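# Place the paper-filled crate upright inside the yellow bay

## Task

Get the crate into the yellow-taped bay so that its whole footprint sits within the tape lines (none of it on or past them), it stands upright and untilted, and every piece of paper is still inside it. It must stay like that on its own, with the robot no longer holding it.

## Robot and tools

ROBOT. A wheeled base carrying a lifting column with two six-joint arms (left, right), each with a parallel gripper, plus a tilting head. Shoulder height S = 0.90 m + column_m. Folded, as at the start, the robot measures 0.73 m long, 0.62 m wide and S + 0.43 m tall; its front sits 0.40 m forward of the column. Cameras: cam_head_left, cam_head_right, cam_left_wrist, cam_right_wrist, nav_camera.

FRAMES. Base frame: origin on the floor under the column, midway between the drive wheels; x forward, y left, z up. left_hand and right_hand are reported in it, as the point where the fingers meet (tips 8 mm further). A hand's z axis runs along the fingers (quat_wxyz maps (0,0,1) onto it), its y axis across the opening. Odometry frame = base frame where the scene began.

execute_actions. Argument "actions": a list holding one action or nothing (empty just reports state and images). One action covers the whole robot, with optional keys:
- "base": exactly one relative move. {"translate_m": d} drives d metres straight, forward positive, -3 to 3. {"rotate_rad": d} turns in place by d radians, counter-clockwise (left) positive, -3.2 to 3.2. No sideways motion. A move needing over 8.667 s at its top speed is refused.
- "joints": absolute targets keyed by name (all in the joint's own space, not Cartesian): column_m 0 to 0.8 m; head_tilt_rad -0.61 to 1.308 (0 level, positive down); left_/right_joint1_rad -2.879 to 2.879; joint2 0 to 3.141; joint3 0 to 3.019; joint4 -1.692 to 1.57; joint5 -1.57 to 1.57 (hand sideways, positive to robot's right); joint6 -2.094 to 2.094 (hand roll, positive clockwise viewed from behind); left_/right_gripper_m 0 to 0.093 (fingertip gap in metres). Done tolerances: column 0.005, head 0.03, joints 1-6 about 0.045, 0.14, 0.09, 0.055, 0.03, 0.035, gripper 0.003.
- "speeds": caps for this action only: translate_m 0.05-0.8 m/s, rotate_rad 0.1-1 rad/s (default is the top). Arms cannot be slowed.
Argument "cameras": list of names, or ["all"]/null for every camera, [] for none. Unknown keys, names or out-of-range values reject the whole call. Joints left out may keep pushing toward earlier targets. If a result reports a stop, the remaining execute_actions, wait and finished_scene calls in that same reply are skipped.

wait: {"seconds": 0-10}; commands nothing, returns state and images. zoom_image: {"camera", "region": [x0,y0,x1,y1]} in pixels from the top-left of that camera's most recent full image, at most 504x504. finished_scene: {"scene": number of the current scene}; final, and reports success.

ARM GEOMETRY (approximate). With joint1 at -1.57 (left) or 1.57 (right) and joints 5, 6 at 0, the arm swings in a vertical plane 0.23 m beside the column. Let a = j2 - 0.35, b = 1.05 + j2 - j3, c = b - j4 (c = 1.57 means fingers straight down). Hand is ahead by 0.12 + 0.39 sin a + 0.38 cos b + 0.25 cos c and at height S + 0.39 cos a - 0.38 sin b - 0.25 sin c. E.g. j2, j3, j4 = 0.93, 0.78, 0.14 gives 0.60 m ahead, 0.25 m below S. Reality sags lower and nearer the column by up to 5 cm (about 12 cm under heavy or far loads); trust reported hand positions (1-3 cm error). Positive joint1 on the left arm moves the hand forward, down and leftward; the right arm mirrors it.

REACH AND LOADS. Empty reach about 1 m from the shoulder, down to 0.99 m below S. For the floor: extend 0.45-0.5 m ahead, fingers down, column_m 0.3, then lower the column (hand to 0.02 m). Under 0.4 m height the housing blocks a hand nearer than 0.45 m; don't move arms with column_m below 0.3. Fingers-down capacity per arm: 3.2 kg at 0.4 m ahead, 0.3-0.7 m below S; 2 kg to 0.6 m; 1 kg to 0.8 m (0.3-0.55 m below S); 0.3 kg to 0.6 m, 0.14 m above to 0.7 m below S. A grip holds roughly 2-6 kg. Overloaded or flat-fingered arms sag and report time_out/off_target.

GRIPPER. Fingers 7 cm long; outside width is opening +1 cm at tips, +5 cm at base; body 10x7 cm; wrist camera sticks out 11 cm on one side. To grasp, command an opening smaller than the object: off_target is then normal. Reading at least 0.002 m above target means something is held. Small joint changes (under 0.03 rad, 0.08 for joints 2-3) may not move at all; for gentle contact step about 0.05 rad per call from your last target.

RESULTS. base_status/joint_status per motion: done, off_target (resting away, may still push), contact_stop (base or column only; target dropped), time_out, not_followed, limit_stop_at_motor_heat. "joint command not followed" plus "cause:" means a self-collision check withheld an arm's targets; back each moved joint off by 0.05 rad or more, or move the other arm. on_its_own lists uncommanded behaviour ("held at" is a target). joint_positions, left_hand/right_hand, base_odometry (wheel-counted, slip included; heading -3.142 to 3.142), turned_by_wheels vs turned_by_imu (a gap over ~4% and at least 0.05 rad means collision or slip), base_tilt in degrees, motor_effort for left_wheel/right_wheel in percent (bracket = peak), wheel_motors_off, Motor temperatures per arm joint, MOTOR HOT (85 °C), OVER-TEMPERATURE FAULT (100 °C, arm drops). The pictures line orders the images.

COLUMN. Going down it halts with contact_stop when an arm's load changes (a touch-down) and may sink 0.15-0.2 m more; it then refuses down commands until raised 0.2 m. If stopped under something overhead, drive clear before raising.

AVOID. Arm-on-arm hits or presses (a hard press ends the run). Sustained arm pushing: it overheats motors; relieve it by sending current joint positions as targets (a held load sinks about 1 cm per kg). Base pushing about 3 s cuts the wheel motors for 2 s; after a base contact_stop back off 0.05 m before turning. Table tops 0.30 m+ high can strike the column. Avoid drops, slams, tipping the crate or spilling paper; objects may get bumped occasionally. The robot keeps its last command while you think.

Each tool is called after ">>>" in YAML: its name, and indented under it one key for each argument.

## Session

>>> execute_actions:
  actions: []

Scene clock: 0.00 s.
Motor temperatures (°C, as the motors report them): left_arm=[25 25 26 23 25 24] | right_arm=[25 24 26 24 24 25]
base_odometry: x=+0.000 y=+0.000 heading=+0.000 (m, m, rad; odometry frame)
turned_by_wheels: +0.000 (rad since the last result)
turned_by_imu: +0.000 (rad since the last result)
base_tilt: forward=+0.0 right=-0.5 (deg)
base_status: not commanded
joint_positions: column_m=+0.551 head_tilt_rad=+0.872 left_joint1_rad=-1.573 left_joint2_rad=+0.901 left_joint3_rad=+0.408 left_joint4_rad=-0.991 left_joint5_rad=-0.005 left_joint6_rad=+0.026 left_gripper_m=+0.094 right_joint1_rad=+1.572 right_joint2_rad=+0.851 right_joint3_rad=+0.408 right_joint4_rad=-0.897 right_joint5_rad=-0.008 right_joint6_rad=-0.037 right_gripper_m=+0.095
joint_status: not commanded
wheel_motors_off: 0
motor_effort: left_wheel=+6 right_wheel=+0 (%)
left_hand: x=+0.1370 y=+0.2249 z=+1.2576 quat_wxyz=(+0.462, -0.014, -0.887, +0.005) (m; base frame)
right_hand: x=+0.1614 y=-0.2238 z=+1.2411 quat_wxyz=(+0.397, +0.016, -0.918, -0.011) (m; base frame)
pictures: cam_head_left, cam_head_right, cam_left_wrist, cam_right_wrist, nav_camera
Images, in order (width x height): cam_head_left 504x504, cam_head_right 504x504, cam_left_wrist 616x616, cam_right_wrist 616x616, nav_camera 504x504.

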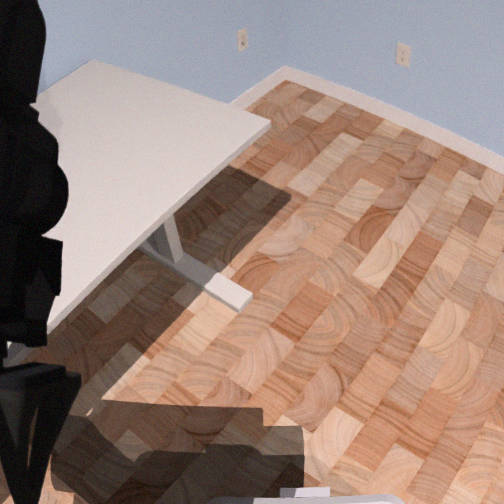

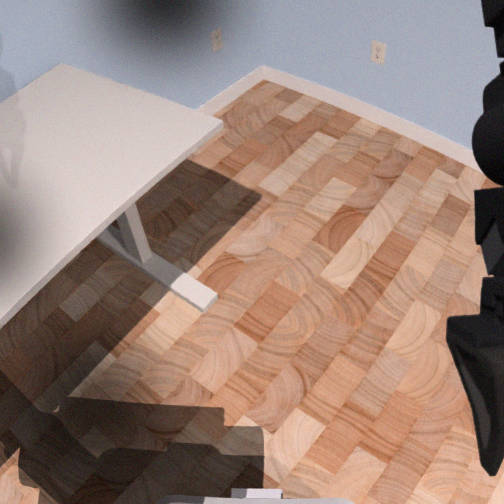

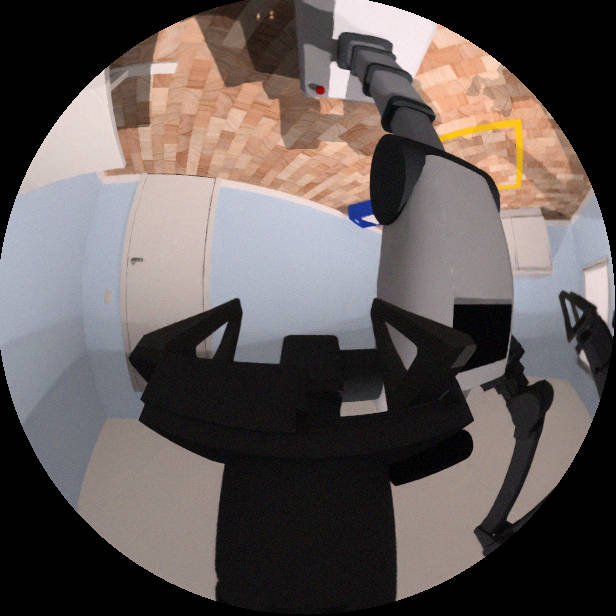

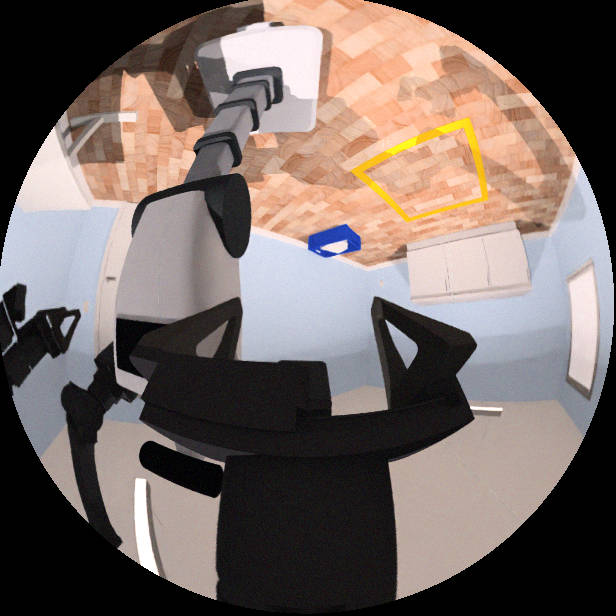

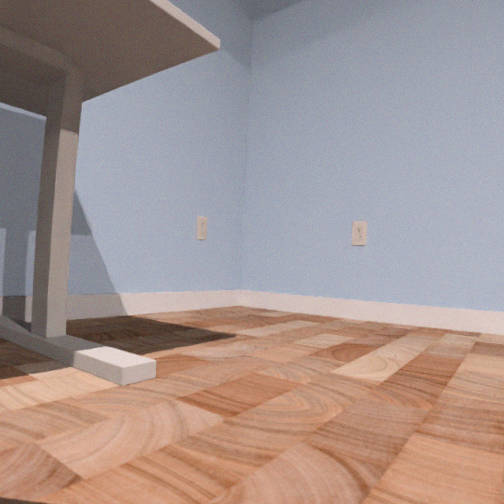

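>>> execute_actions:
  actions:
    - {"base":{"rotate_rad":-2.4},"joints":{"head_tilt_rad":0.75}}
  cameras: ["cam_head_left","cam_head_right","nav_camera"]

Scene clock: 5.70 s.
Motor temperatures (°C, as the motors report them): left_arm=[25 25 26 23 25 24] | right_arm=[25 24 26 24 24 25]
base_odometry: x=+0.000 y=+0.000 heading=-2.399 (m, m, rad; odometry frame)
turned_by_wheels: -2.399 (rad since the last result)
turned_by_imu: -2.393 (rad since the last result)
base_tilt: forward=+0.0 right=-0.5 (deg)
base_status: done
joint_positions: column_m=+0.551 head_tilt_rad=+0.766 left_joint1_rad=-1.573 left_joint2_rad=+0.901 left_joint3_rad=+0.408 left_joint4_rad=-0.991 left_joint5_rad=-0.005 left_joint6_rad=+0.026 left_gripper_m=+0.094 right_joint1_rad=+1.572 right_joint2_rad=+0.851 right_joint3_rad=+0.408 right_joint4_rad=-0.897 right_joint5_rad=-0.008 right_joint6_rad=-0.037 right_gripper_m=+0.095
joint_status: all done
wheel_motors_off: 0
motor_effort: left_wheel=+1(44) right_wheel=-2(30) (%)
left_hand: x=+0.1370 y=+0.2249 z=+1.2576 quat_wxyz=(+0.462, -0.014, -0.887, +0.005) (m; base frame)
right_hand: x=+0.1614 y=-0.2238 z=+1.2411 quat_wxyz=(+0.397, +0.016, -0.918, -0.011) (m; base frame)
pictures: cam_head_left, cam_head_right, nav_camera
Images, in order (width x height): cam_head_left 504x504, cam_head_right 504x504, nav_camera 504x504.

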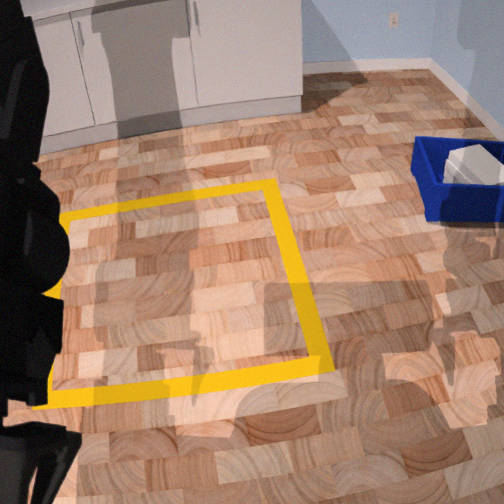

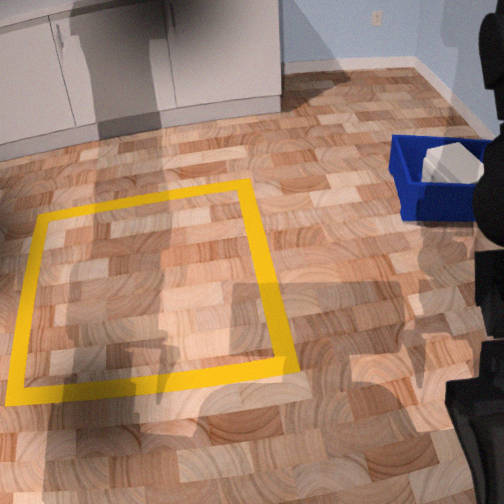

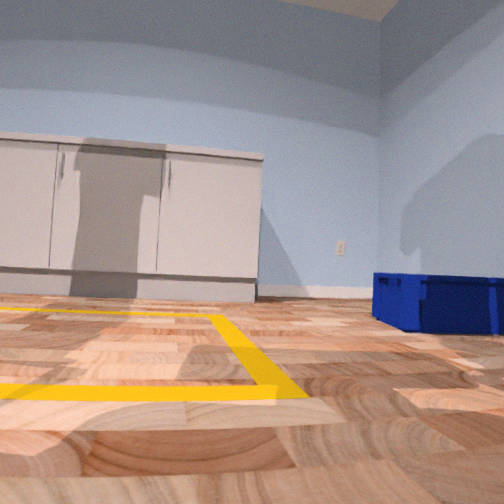

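>>> execute_actions:
  actions:
    - {"base":{"translate_m":1.86},"joints":{"head_tilt_rad":1.15,"column_m":0.3,"left_joint1_rad":-1.62,"left_joint2_rad":2.27,"left_joint3_rad":1.95,"left_joint4_rad":-0.2,"left_joint5_rad":0,"left_joint6_rad":0,"right_joint1_rad":1.62,"right_joint2_rad":2.27,"right_joint3_rad":1.95,"right_joint4_rad":-0.2,"right_joint5_rad":0,"right_joint6_rad":0}}
  cameras: ["cam_head_left","cam_right_wrist"]

>>> execute_actions:
  actions:
    - {"base":{"rotate_rad":-1.55},"joints":{"column_m":0.2}}

Scene clock: 29.97 s.
Motor temperatures (°C, as the motors report them): left_arm=[25 25 26 23 25 24] | right_arm=[25 24 26 24 24 25]
base_odometry: x=-1.371 y=-1.257 heading=-2.399 (m, m, rad; odometry frame)
turned_by_wheels: +0.000 (rad since the last result)
turned_by_imu: -0.005 (rad since the last result)
base_tilt: forward=+0.0 right=-0.5 (deg)
base_status: done
joint_positions: column_m=+0.300 head_tilt_rad=+1.149 left_joint1_rad=-1.612 left_joint2_rad=+2.276 left_joint3_rad=+1.944 left_joint4_rad=-0.206 left_joint5_rad=-0.002 left_joint6_rad=+0.007 left_gripper_m=+0.094 right_joint1_rad=+1.614 right_joint2_rad=+2.278 right_joint3_rad=+1.945 right_joint4_rad=-0.206 right_joint5_rad=-0.001 right_joint6_rad=-0.012 right_gripper_m=+0.095
joint_status: all done
wheel_motors_off: 0
motor_effort: left_wheel=+0(49) right_wheel=+1(46) (%)
left_hand: x=+0.5529 y=+0.1880 z=+0.4469 quat_wxyz=(+0.007, -0.014, -1.000, +0.017) (m; base frame)
right_hand: x=+0.5519 y=-0.1867 z=+0.4461 quat_wxyz=(+0.008, +0.017, -1.000, -0.019) (m; base frame)
pictures: cam_head_left, cam_right_wrist
Images, in order (width x height): cam_head_left 504x504, cam_right_wrist 616x616.

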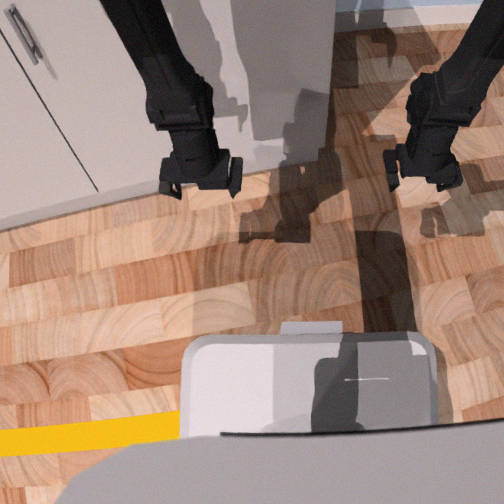

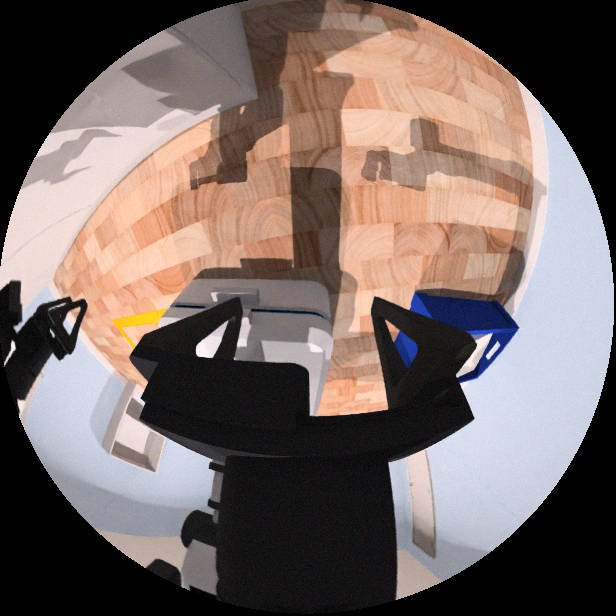

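Scene clock: 32.90 s.
Motor temperatures (°C, as the motors report them): left_arm=[25 25 26 23 25 24] | right_arm=[25 24 26 24 24 25]
base_odometry: x=-1.371 y=-1.257 heading=+2.334 (m, m, rad; odometry frame)
turned_by_wheels: -1.549 (rad since the last result)
turned_by_imu: -1.543 (rad since the last result)
base_tilt: forward=+0.0 right=-0.5 (deg)
base_status: done
joint_positions: column_m=+0.200 head_tilt_rad=+1.149 left_joint1_rad=-1.619 left_joint2_rad=+2.275 left_joint3_rad=+1.946 left_joint4_rad=-0.206 left_joint5_rad=-0.002 left_joint6_rad=+0.007 left_gripper_m=+0.094 right_joint1_rad=+1.614 right_joint2_rad=+2.277 right_joint3_rad=+1.945 right_joint4_rad=-0.206 right_joint5_rad=-0.001 right_joint6_rad=-0.012 right_gripper_m=+0.095
joint_status: all done
wheel_motors_off: 0
motor_effort: left_wheel=+3(50) right_wheel=-2(49) (%)
left_hand: x=+0.5543 y=+0.1821 z=+0.3476 quat_wxyz=(+0.006, -0.015, -1.000, +0.020) (m; base frame)
right_hand: x=+0.5524 y=-0.1867 z=+0.3465 quat_wxyz=(+0.007, +0.017, -1.000, -0.019) (m; base frame)
pictures: cam_head_left, cam_head_right, cam_left_wrist, cam_right_wrist, nav_camera
Images, in order (width x height): cam_head_left 504x504, cam_head_right 504x504, cam_left_wrist 616x616, cam_right_wrist 616x616, nav_camera 504x504.

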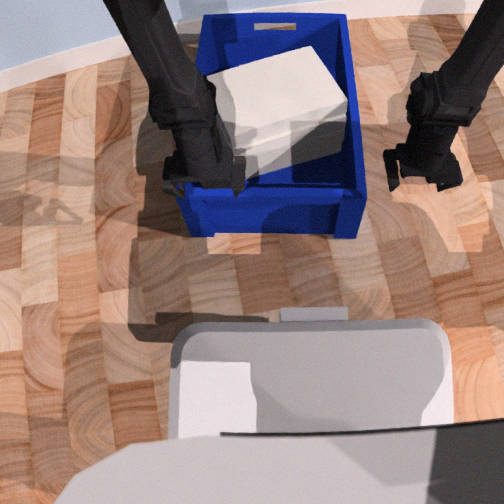

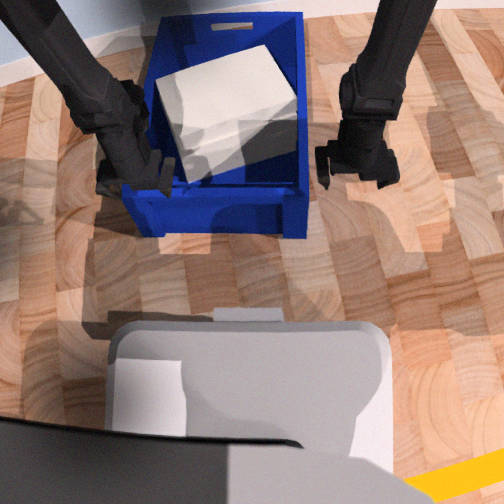

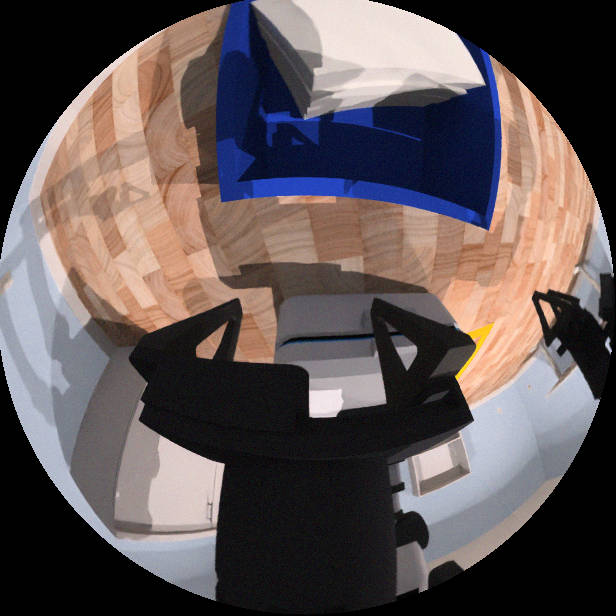

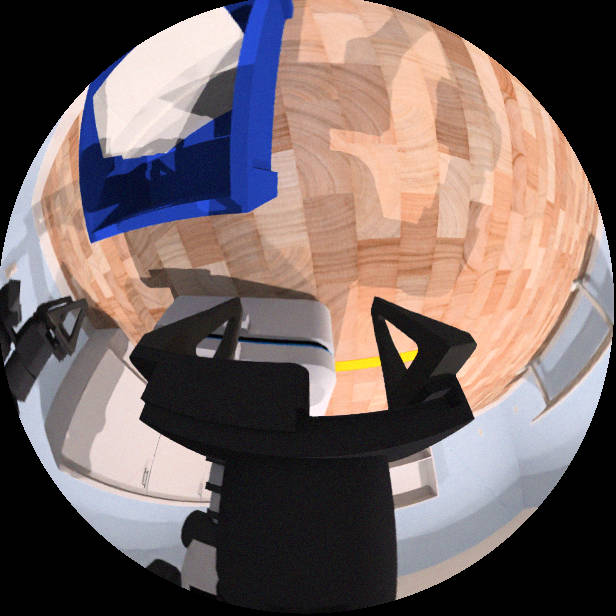

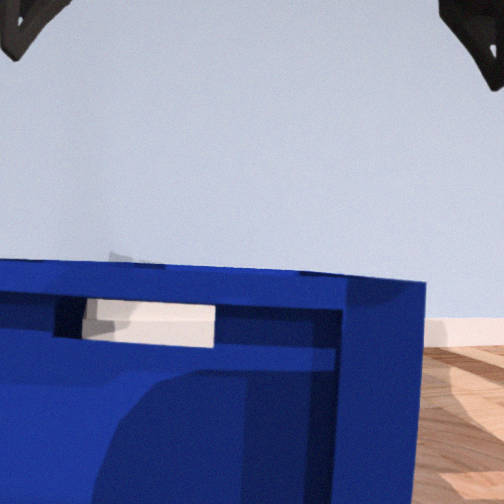

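>>> execute_actions:
  actions:
    - {"base":{"rotate_rad":0.105},"joints":{"column_m":0.12,"left_joint6_rad":0.11,"right_joint6_rad":0.15}}
  cameras: []

>>> execute_actions:
  actions:
    - {"base":{"translate_m":0.15}}
  cameras: ["cam_left_wrist","cam_right_wrist","cam_head_left"]

Scene clock: 39.93 s.
Motor temperatures (°C, as the motors report them): left_arm=[25 26 26 23 25 24] | right_arm=[25 25 26 24 24 25]
base_odometry: x=-1.371 y=-1.257 heading=+2.439 (m, m, rad; odometry frame)
turned_by_wheels: +0.104 (rad since the last result)
turned_by_imu: +0.104 (rad since the last result)
base_tilt: forward=+0.0 right=-0.5 (deg)
base_status: done
joint_positions: column_m=+0.120 head_tilt_rad=+1.149 left_joint1_rad=-1.619 left_joint2_rad=+2.275 left_joint3_rad=+1.946 left_joint4_rad=-0.206 left_joint5_rad=-0.002 left_joint6_rad=+0.102 left_gripper_m=+0.094 right_joint1_rad=+1.625 right_joint2_rad=+2.277 right_joint3_rad=+1.945 right_joint4_rad=-0.206 right_joint5_rad=-0.001 right_joint6_rad=+0.135 right_gripper_m=+0.095
joint_status: all done
wheel_motors_off: 0
motor_effort: left_wheel=-6(22) right_wheel=+5(28) (%)
left_hand: x=+0.5546 y=+0.1821 z=+0.2677 quat_wxyz=(+0.005, -0.063, -0.998, +0.020) (m; base frame)
right_hand: x=+0.5522 y=-0.1772 z=+0.2669 quat_wxyz=(+0.009, -0.054, -0.998, -0.023) (m; base frame)
pictures: none
No camera images: the call's "cameras" was empty. Leave "cameras" out to get every camera's image.

Scene clock: 41.53 s.
Motor temperatures (°C, as the motors report them): left_arm=[25 26 26 23 25 24] | right_arm=[25 25 26 24 24 25]
base_odometry: x=-1.485 y=-1.160 heading=+2.437 (m, m, rad; odometry frame)
turned_by_wheels: -0.002 (rad since the last result)
turned_by_imu: -0.002 (rad since the last result)
base_tilt: forward=+0.0 right=-0.5 (deg)
base_status: done
joint_positions: column_m=+0.120 head_tilt_rad=+1.149 left_joint1_rad=-1.619 left_joint2_rad=+2.273 left_joint3_rad=+1.947 left_joint4_rad=-0.206 left_joint5_rad=-0.002 left_joint6_rad=+0.102 left_gripper_m=+0.094 right_joint1_rad=+1.625 right_joint2_rad=+2.276 right_joint3_rad=+1.947 right_joint4_rad=-0.206 right_joint5_rad=-0.001 right_joint6_rad=+0.135 right_gripper_m=+0.095
joint_status: not commanded
wheel_motors_off: 0
motor_effort: left_wheel=-2(43) right_wheel=+1(58) (%)
left_hand: x=+0.5567 y=+0.1821 z=+0.2685 quat_wxyz=(+0.003, -0.063, -0.998, +0.020) (m; base frame)
right_hand: x=+0.5540 y=-0.1771 z=+0.2675 quat_wxyz=(+0.008, -0.054, -0.998, -0.023) (m; base frame)
pictures: cam_head_left, cam_left_wrist, cam_right_wrist
Images, in order (width x height): cam_head_left 504x504, cam_left_wrist 616x616, cam_right_wrist 616x616.

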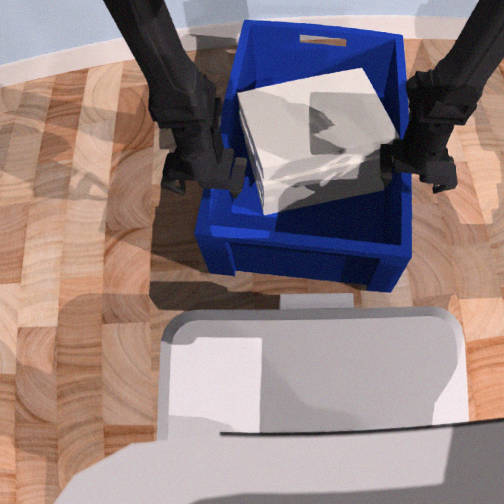

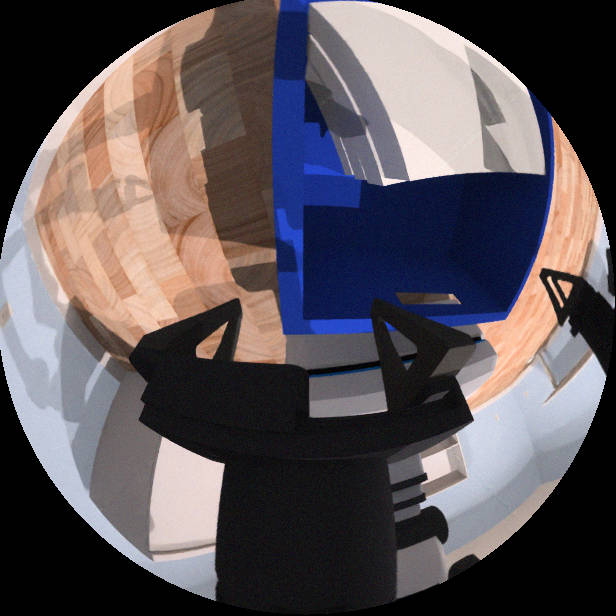

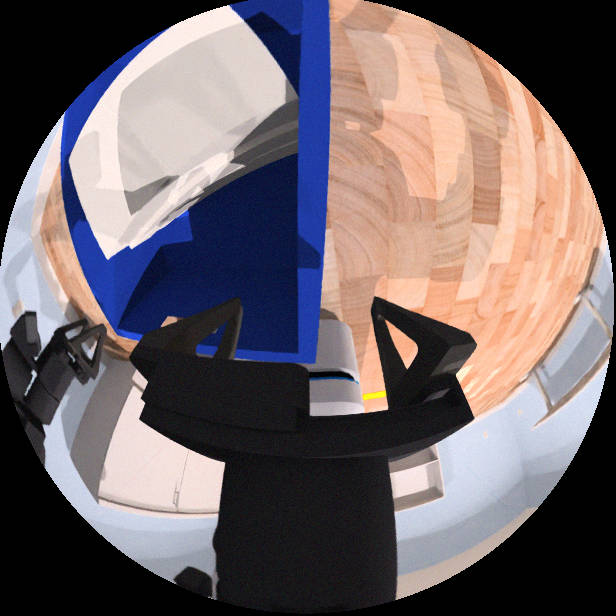

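>>> execute_actions:
  actions:
    - {"joints":{"left_joint1_rad":-1.595,"column_m":0.04}}
  cameras: []

>>> execute_actions:
  actions:
    - {"joints":{"left_gripper_m":0,"right_gripper_m":0,"head_tilt_rad":0.95}}
  cameras: ["cam_left_wrist","cam_right_wrist"]

>>> execute_actions:
  actions:
    - {"base":{"translate_m":-0.15},"speeds":{"translate_m":0.2}}
  cameras: ["cam_head_left"]

Scene clock: 52.80 s.
Motor temperatures (°C, as the motors report them): left_arm=[25 26 26 23 25 24] | right_arm=[25 25 26 24 24 25]
base_odometry: x=-1.485 y=-1.160 heading=+2.437 (m, m, rad; odometry frame)
turned_by_wheels: +0.000 (rad since the last result)
turned_by_imu: +0.000 (rad since the last result)
base_tilt: forward=+0.0 right=-0.5 (deg)
base_status: not commanded
joint_positions: column_m=+0.040 head_tilt_rad=+1.149 left_joint1_rad=-1.605 left_joint2_rad=+2.273 left_joint3_rad=+1.947 left_joint4_rad=-0.206 left_joint5_rad=-0.002 left_joint6_rad=+0.102 left_gripper_m=+0.094 right_joint1_rad=+1.625 right_joint2_rad=+2.276 right_joint3_rad=+1.947 right_joint4_rad=-0.206 right_joint5_rad=-0.001 right_joint6_rad=+0.135 right_gripper_m=+0.095
joint_status: all done
wheel_motors_off: 0
motor_effort: left_wheel=-1(2) right_wheel=+1(2) (%)
left_hand: x=+0.5569 y=+0.1940 z=+0.1881 quat_wxyz=(+0.004, -0.059, -0.998, +0.014) (m; base frame)
right_hand: x=+0.5540 y=-0.1771 z=+0.1875 quat_wxyz=(+0.008, -0.054, -0.998, -0.023) (m; base frame)
pictures: none
No camera images: the call's "cameras" was empty. Leave "cameras" out to get every camera's image.

Scene clock: 53.53 s.
Motor temperatures (°C, as the motors report them): left_arm=[25 26 26 23 25 24] | right_arm=[25 25 26 24 24 25]
base_odometry: x=-1.485 y=-1.160 heading=+2.437 (m, m, rad; odometry frame)
turned_by_wheels: +0.000 (rad since the last result)
turned_by_imu: +0.000 (rad since the last result)
base_tilt: forward=+0.0 right=-0.4 (deg)
base_status: not commanded
joint_positions: column_m=+0.040 head_tilt_rad=+0.964 left_joint1_rad=-1.605 left_joint2_rad=+2.273 left_joint3_rad=+1.947 left_joint4_rad=-0.206 left_joint5_rad=+0.001 left_joint6_rad=+0.120 left_gripper_m=+0.020 right_joint1_rad=+1.623 right_joint2_rad=+2.276 right_joint3_rad=+1.947 right_joint4_rad=-0.206 right_joint5_rad=-0.004 right_joint6_rad=+0.149 right_gripper_m=+0.019
joint_status: left_gripper_m off_target (ended at +0.020, target +0.000); right_gripper_m off_target (ended at +0.019, target +0.000); the others done
wheel_motors_off: 0
motor_effort: left_wheel=-3(1) right_wheel=+2(3) (%)
left_hand: x=+0.5570 y=+0.1943 z=+0.1881 quat_wxyz=(+0.003, -0.069, -0.998, +0.015) (m; base frame)
right_hand: x=+0.5540 y=-0.1780 z=+0.1874 quat_wxyz=(+0.008, -0.061, -0.998, -0.024) (m; base frame)
pictures: cam_left_wrist, cam_right_wrist
Images, in order (width x height): cam_left_wrist 616x616, cam_right_wrist 616x616.

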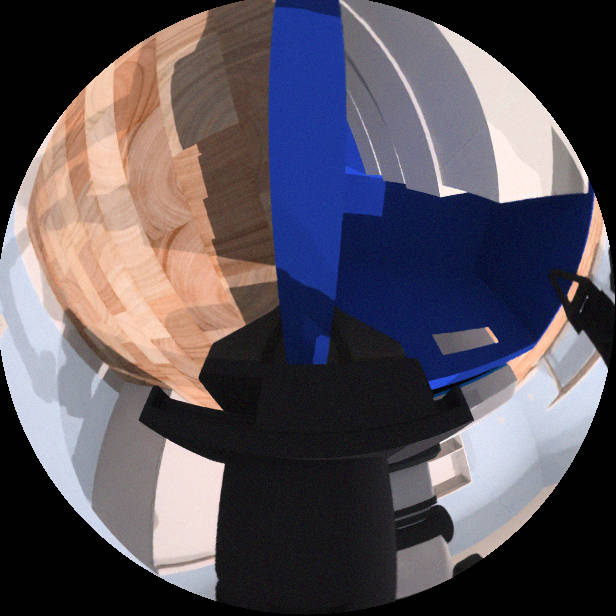

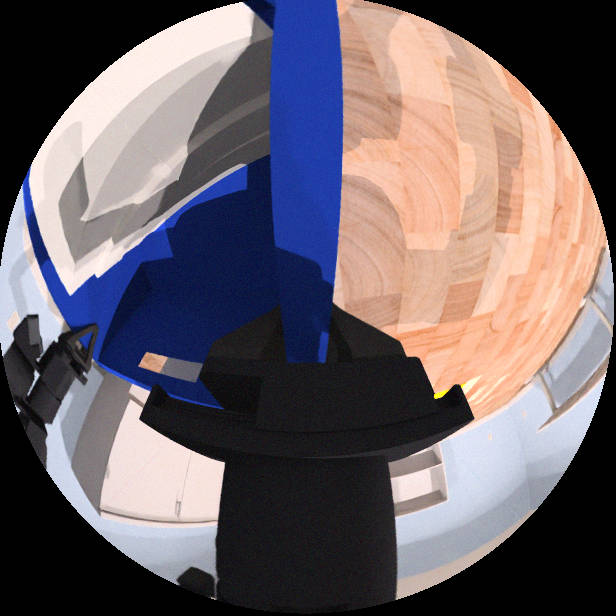

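Scene clock: 55.10 s.
Motor temperatures (°C, as the motors report them): left_arm=[25 26 26 23 25 24] | right_arm=[25 25 26 24 24 25]
base_odometry: x=-1.371 y=-1.257 heading=+2.436 (m, m, rad; odometry frame)
turned_by_wheels: -0.001 (rad since the last result)
turned_by_imu: +0.000 (rad since the last result)
base_tilt: forward=+0.1 right=-0.5 (deg)
base_status: done
joint_positions: column_m=+0.040 head_tilt_rad=+0.964 left_joint1_rad=-1.605 left_joint2_rad=+2.276 left_joint3_rad=+1.978 left_joint4_rad=-0.165 left_joint5_rad=+0.006 left_joint6_rad=+0.125 left_gripper_m=+0.020 right_joint1_rad=+1.621 right_joint2_rad=+2.281 right_joint3_rad=+1.983 right_joint4_rad=-0.167 right_joint5_rad=-0.001 right_joint6_rad=+0.150 right_gripper_m=+0.019
joint_status: not commanded
wheel_motors_off: 0
motor_effort: left_wheel=-2(34) right_wheel=-2(52) (%)
left_hand: x=+0.5840 y=+0.1930 z=+0.1898 quat_wxyz=(-0.031, -0.070, -0.997, +0.016) (m; base frame)
right_hand: x=+0.5827 y=-0.1796 z=+0.1885 quat_wxyz=(-0.028, -0.063, -0.997, -0.025) (m; base frame)
pictures: cam_head_left
Images, in order (width x height): cam_head_left 504x504.

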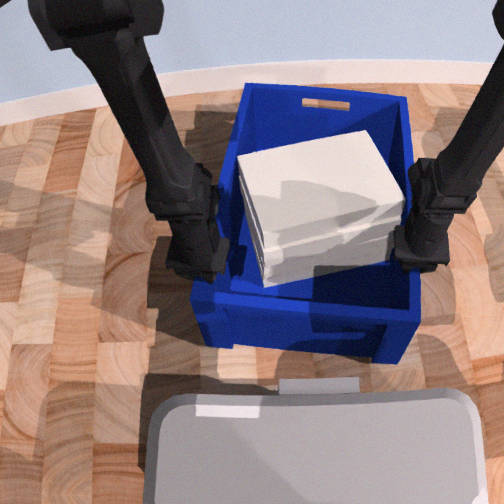

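>>> execute_actions:
  actions:
    - {"base":{"rotate_rad":0.4},"speeds":{"rotate_rad":0.2}}
  cameras: ["cam_head_left","cam_left_wrist","cam_right_wrist"]

Scene clock: 61.40 s.
Motor temperatures (°C, as the motors report them): left_arm=[25 27 26 23 25 24] | right_arm=[25 26 26 24 24 25]
base_odometry: x=-1.371 y=-1.257 heading=+2.834 (m, m, rad; odometry frame)
turned_by_wheels: +0.397 (rad since the last result)
turned_by_imu: +0.386 (rad since the last result)
base_tilt: forward=+0.0 right=-0.5 (deg)
base_status: done
joint_positions: column_m=+0.040 head_tilt_rad=+0.964 left_joint1_rad=-1.655 left_joint2_rad=+2.281 left_joint3_rad=+1.987 left_joint4_rad=-0.157 left_joint5_rad=+0.004 left_joint6_rad=+0.211 left_gripper_m=+0.020 right_joint1_rad=+1.572 right_joint2_rad=+2.269 right_joint3_rad=+1.917 right_joint4_rad=-0.214 right_joint5_rad=-0.004 right_joint6_rad=+0.235 right_gripper_m=+0.020
joint_status: not commanded
wheel_motors_off: 0
motor_effort: left_wheel=-4(51) right_wheel=-1(56) (%)
left_hand: x=+0.5864 y=+0.1479 z=+0.1908 quat_wxyz=(-0.040, -0.125, -0.991, +0.035) (m; base frame)
right_hand: x=+0.5401 y=-0.2236 z=+0.1876 quat_wxyz=(+0.021, -0.117, -0.993, +0.000) (m; base frame)
pictures: cam_head_left, cam_left_wrist, cam_right_wrist
Images, in order (width x height): cam_head_left 504x504, cam_left_wrist 616x616, cam_right_wrist 616x616.

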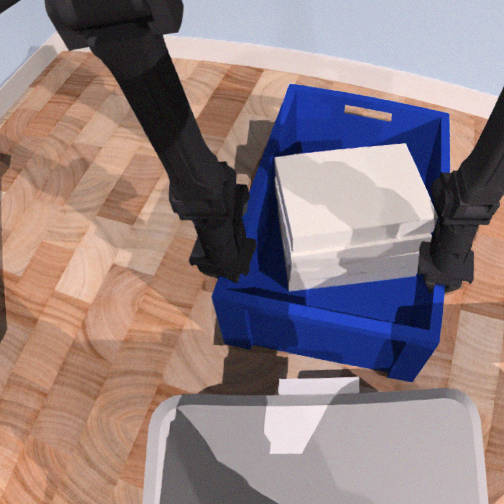

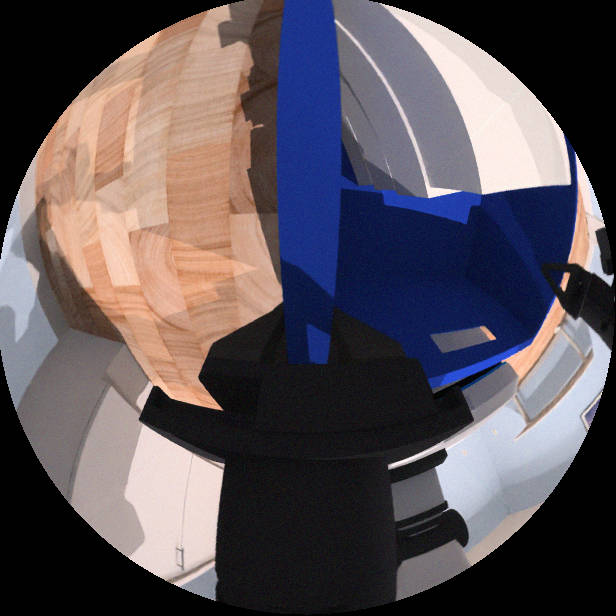

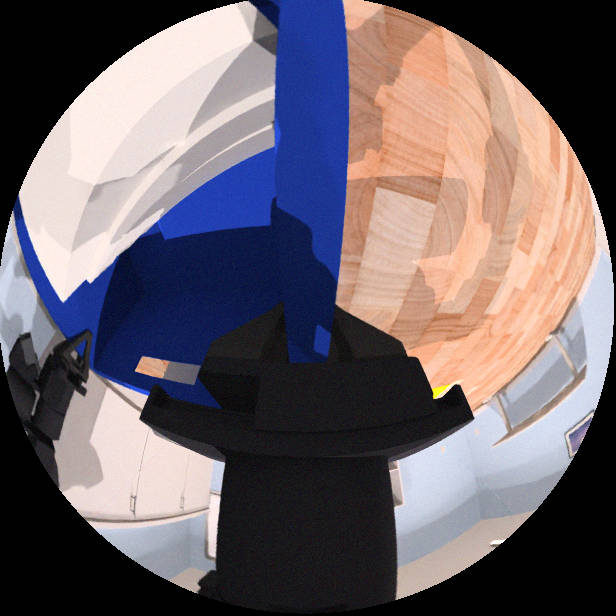

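>>> execute_actions:
  actions:
    - {"base":{"translate_m":-1.45},"speeds":{"translate_m":0.4}}

Scene clock: 68.23 s.
Motor temperatures (°C, as the motors report them): left_arm=[25 27 26 23 25 24] | right_arm=[25 26 26 24 24 26]
base_odometry: x=+0.011 y=-1.697 heading=+2.833 (m, m, rad; odometry frame)
turned_by_wheels: +0.000 (rad since the last result)
turned_by_imu: +0.003 (rad since the last result)
base_tilt: forward=+0.0 right=-0.5 (deg)
base_status: done
joint_positions: column_m=+0.040 head_tilt_rad=+0.964 left_joint1_rad=-1.607 left_joint2_rad=+2.274 left_joint3_rad=+1.978 left_joint4_rad=-0.162 left_joint5_rad=+0.011 left_joint6_rad=+0.130 left_gripper_m=+0.020 right_joint1_rad=+1.617 right_joint2_rad=+2.278 right_joint3_rad=+1.979 right_joint4_rad=-0.169 right_joint5_rad=-0.002 right_joint6_rad=+0.156 right_gripper_m=+0.020
joint_status: not commanded
wheel_motors_off: 0
motor_effort: left_wheel=+1(56) right_wheel=+0(35) (%)
left_hand: x=+0.5860 y=+0.1897 z=+0.1907 quat_wxyz=(-0.034, -0.074, -0.997, +0.019) (m; base frame)
right_hand: x=+0.5822 y=-0.1835 z=+0.1893 quat_wxyz=(-0.026, -0.067, -0.997, -0.024) (m; base frame)
pictures: cam_head_left, cam_head_right, cam_left_wrist, cam_right_wrist, nav_camera
Images, in order (width x height): cam_head_left 504x504, cam_head_right 504x504, cam_left_wrist 616x616, cam_right_wrist 616x616, nav_camera 504x504.

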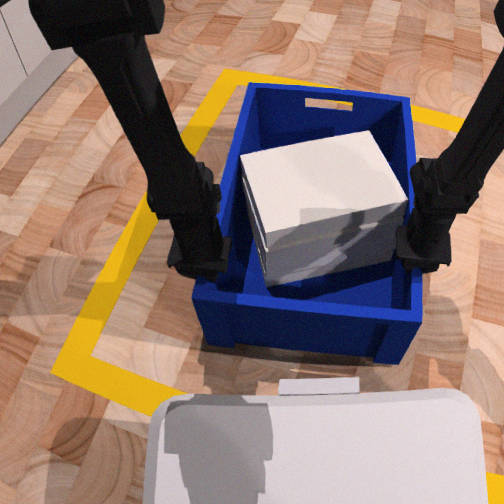

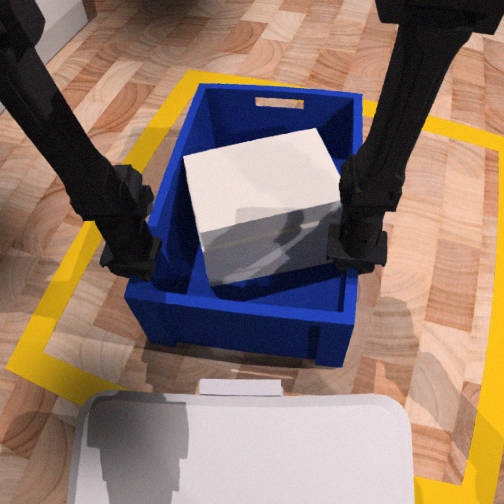

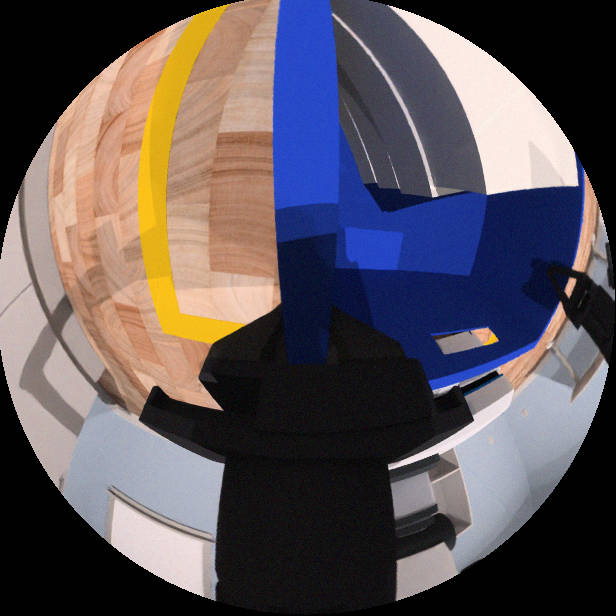

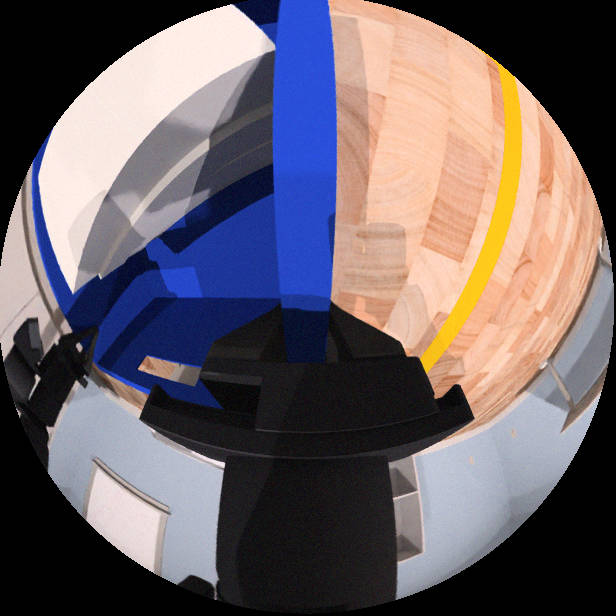

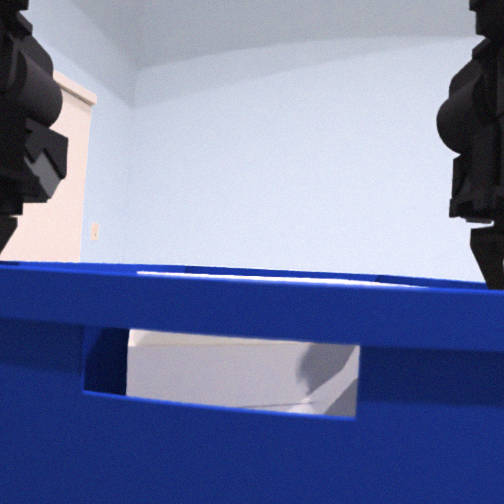

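>>> execute_actions:
  actions:
    - {"joints":{"left_gripper_m":0.08,"right_gripper_m":0.08}}
  cameras: []

>>> execute_actions:
  actions:
    - {"joints":{"column_m":0.12}}
  cameras: ["cam_head_left"]

Scene clock: 73.67 s.
Motor temperatures (°C, as the motors report them): left_arm=[25 27 26 23 25 24] | right_arm=[25 26 26 24 24 25]
base_odometry: x=+0.011 y=-1.697 heading=+2.833 (m, m, rad; odometry frame)
turned_by_wheels: +0.000 (rad since the last result)
turned_by_imu: +0.000 (rad since the last result)
base_tilt: forward=+0.0 right=-0.5 (deg)
base_status: not commanded
joint_positions: column_m=+0.040 head_tilt_rad=+0.964 left_joint1_rad=-1.606 left_joint2_rad=+2.271 left_joint3_rad=+1.953 left_joint4_rad=-0.191 left_joint5_rad=+0.002 left_joint6_rad=+0.119 left_gripper_m=+0.080 right_joint1_rad=+1.617 right_joint2_rad=+2.274 right_joint3_rad=+1.948 right_joint4_rad=-0.188 right_joint5_rad=-0.002 right_joint6_rad=+0.156 right_gripper_m=+0.080
joint_status: all done
wheel_motors_off: 0
motor_effort: left_wheel=-2(0) right_wheel=+0(0) (%)
left_hand: x=+0.5660 y=+0.1922 z=+0.1897 quat_wxyz=(-0.008, -0.068, -0.997, +0.016) (m; base frame)
right_hand: x=+0.5617 y=-0.1840 z=+0.1883 quat_wxyz=(-0.004, -0.067, -0.998, -0.021) (m; base frame)
pictures: none
No camera images: the call's "cameras" was empty. Leave "cameras" out to get every camera's image.

Scene clock: 75.30 s.
Motor temperatures (°C, as the motors report them): left_arm=[25 27 26 23 25 24] | right_arm=[25 26 26 24 24 25]
base_odometry: x=+0.011 y=-1.697 heading=+2.833 (m, m, rad; odometry frame)
turned_by_wheels: +0.000 (rad since the last result)
turned_by_imu: +0.000 (rad since the last result)
base_tilt: forward=+0.1 right=-0.5 (deg)
base_status: not commanded
joint_positions: column_m=+0.120 head_tilt_rad=+0.964 left_joint1_rad=-1.606 left_joint2_rad=+2.271 left_joint3_rad=+1.953 left_joint4_rad=-0.191 left_joint5_rad=+0.002 left_joint6_rad=+0.119 left_gripper_m=+0.080 right_joint1_rad=+1.617 right_joint2_rad=+2.274 right_joint3_rad=+1.948 right_joint4_rad=-0.188 right_joint5_rad=-0.002 right_joint6_rad=+0.156 right_gripper_m=+0.080
joint_status: all done
wheel_motors_off: 0
motor_effort: left_wheel=+0(1) right_wheel=+0(1) (%)
left_hand: x=+0.5660 y=+0.1922 z=+0.2696 quat_wxyz=(-0.008, -0.068, -0.997, +0.016) (m; base frame)
right_hand: x=+0.5617 y=-0.1840 z=+0.2682 quat_wxyz=(-0.004, -0.067, -0.998, -0.021) (m; base frame)
pictures: cam_head_left
Images, in order (width x height): cam_head_left 504x504.

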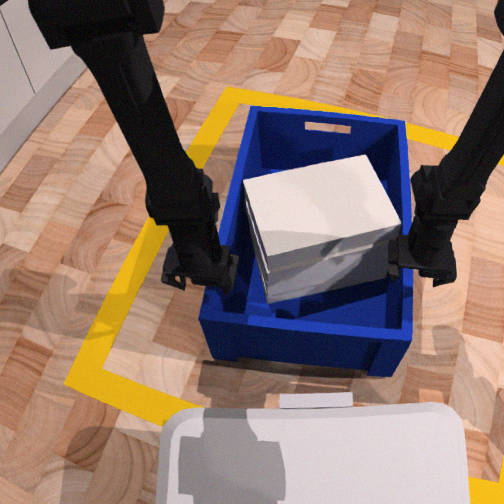

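>>> finished_scene:
  scene: 2

The scene is finished: the task was done.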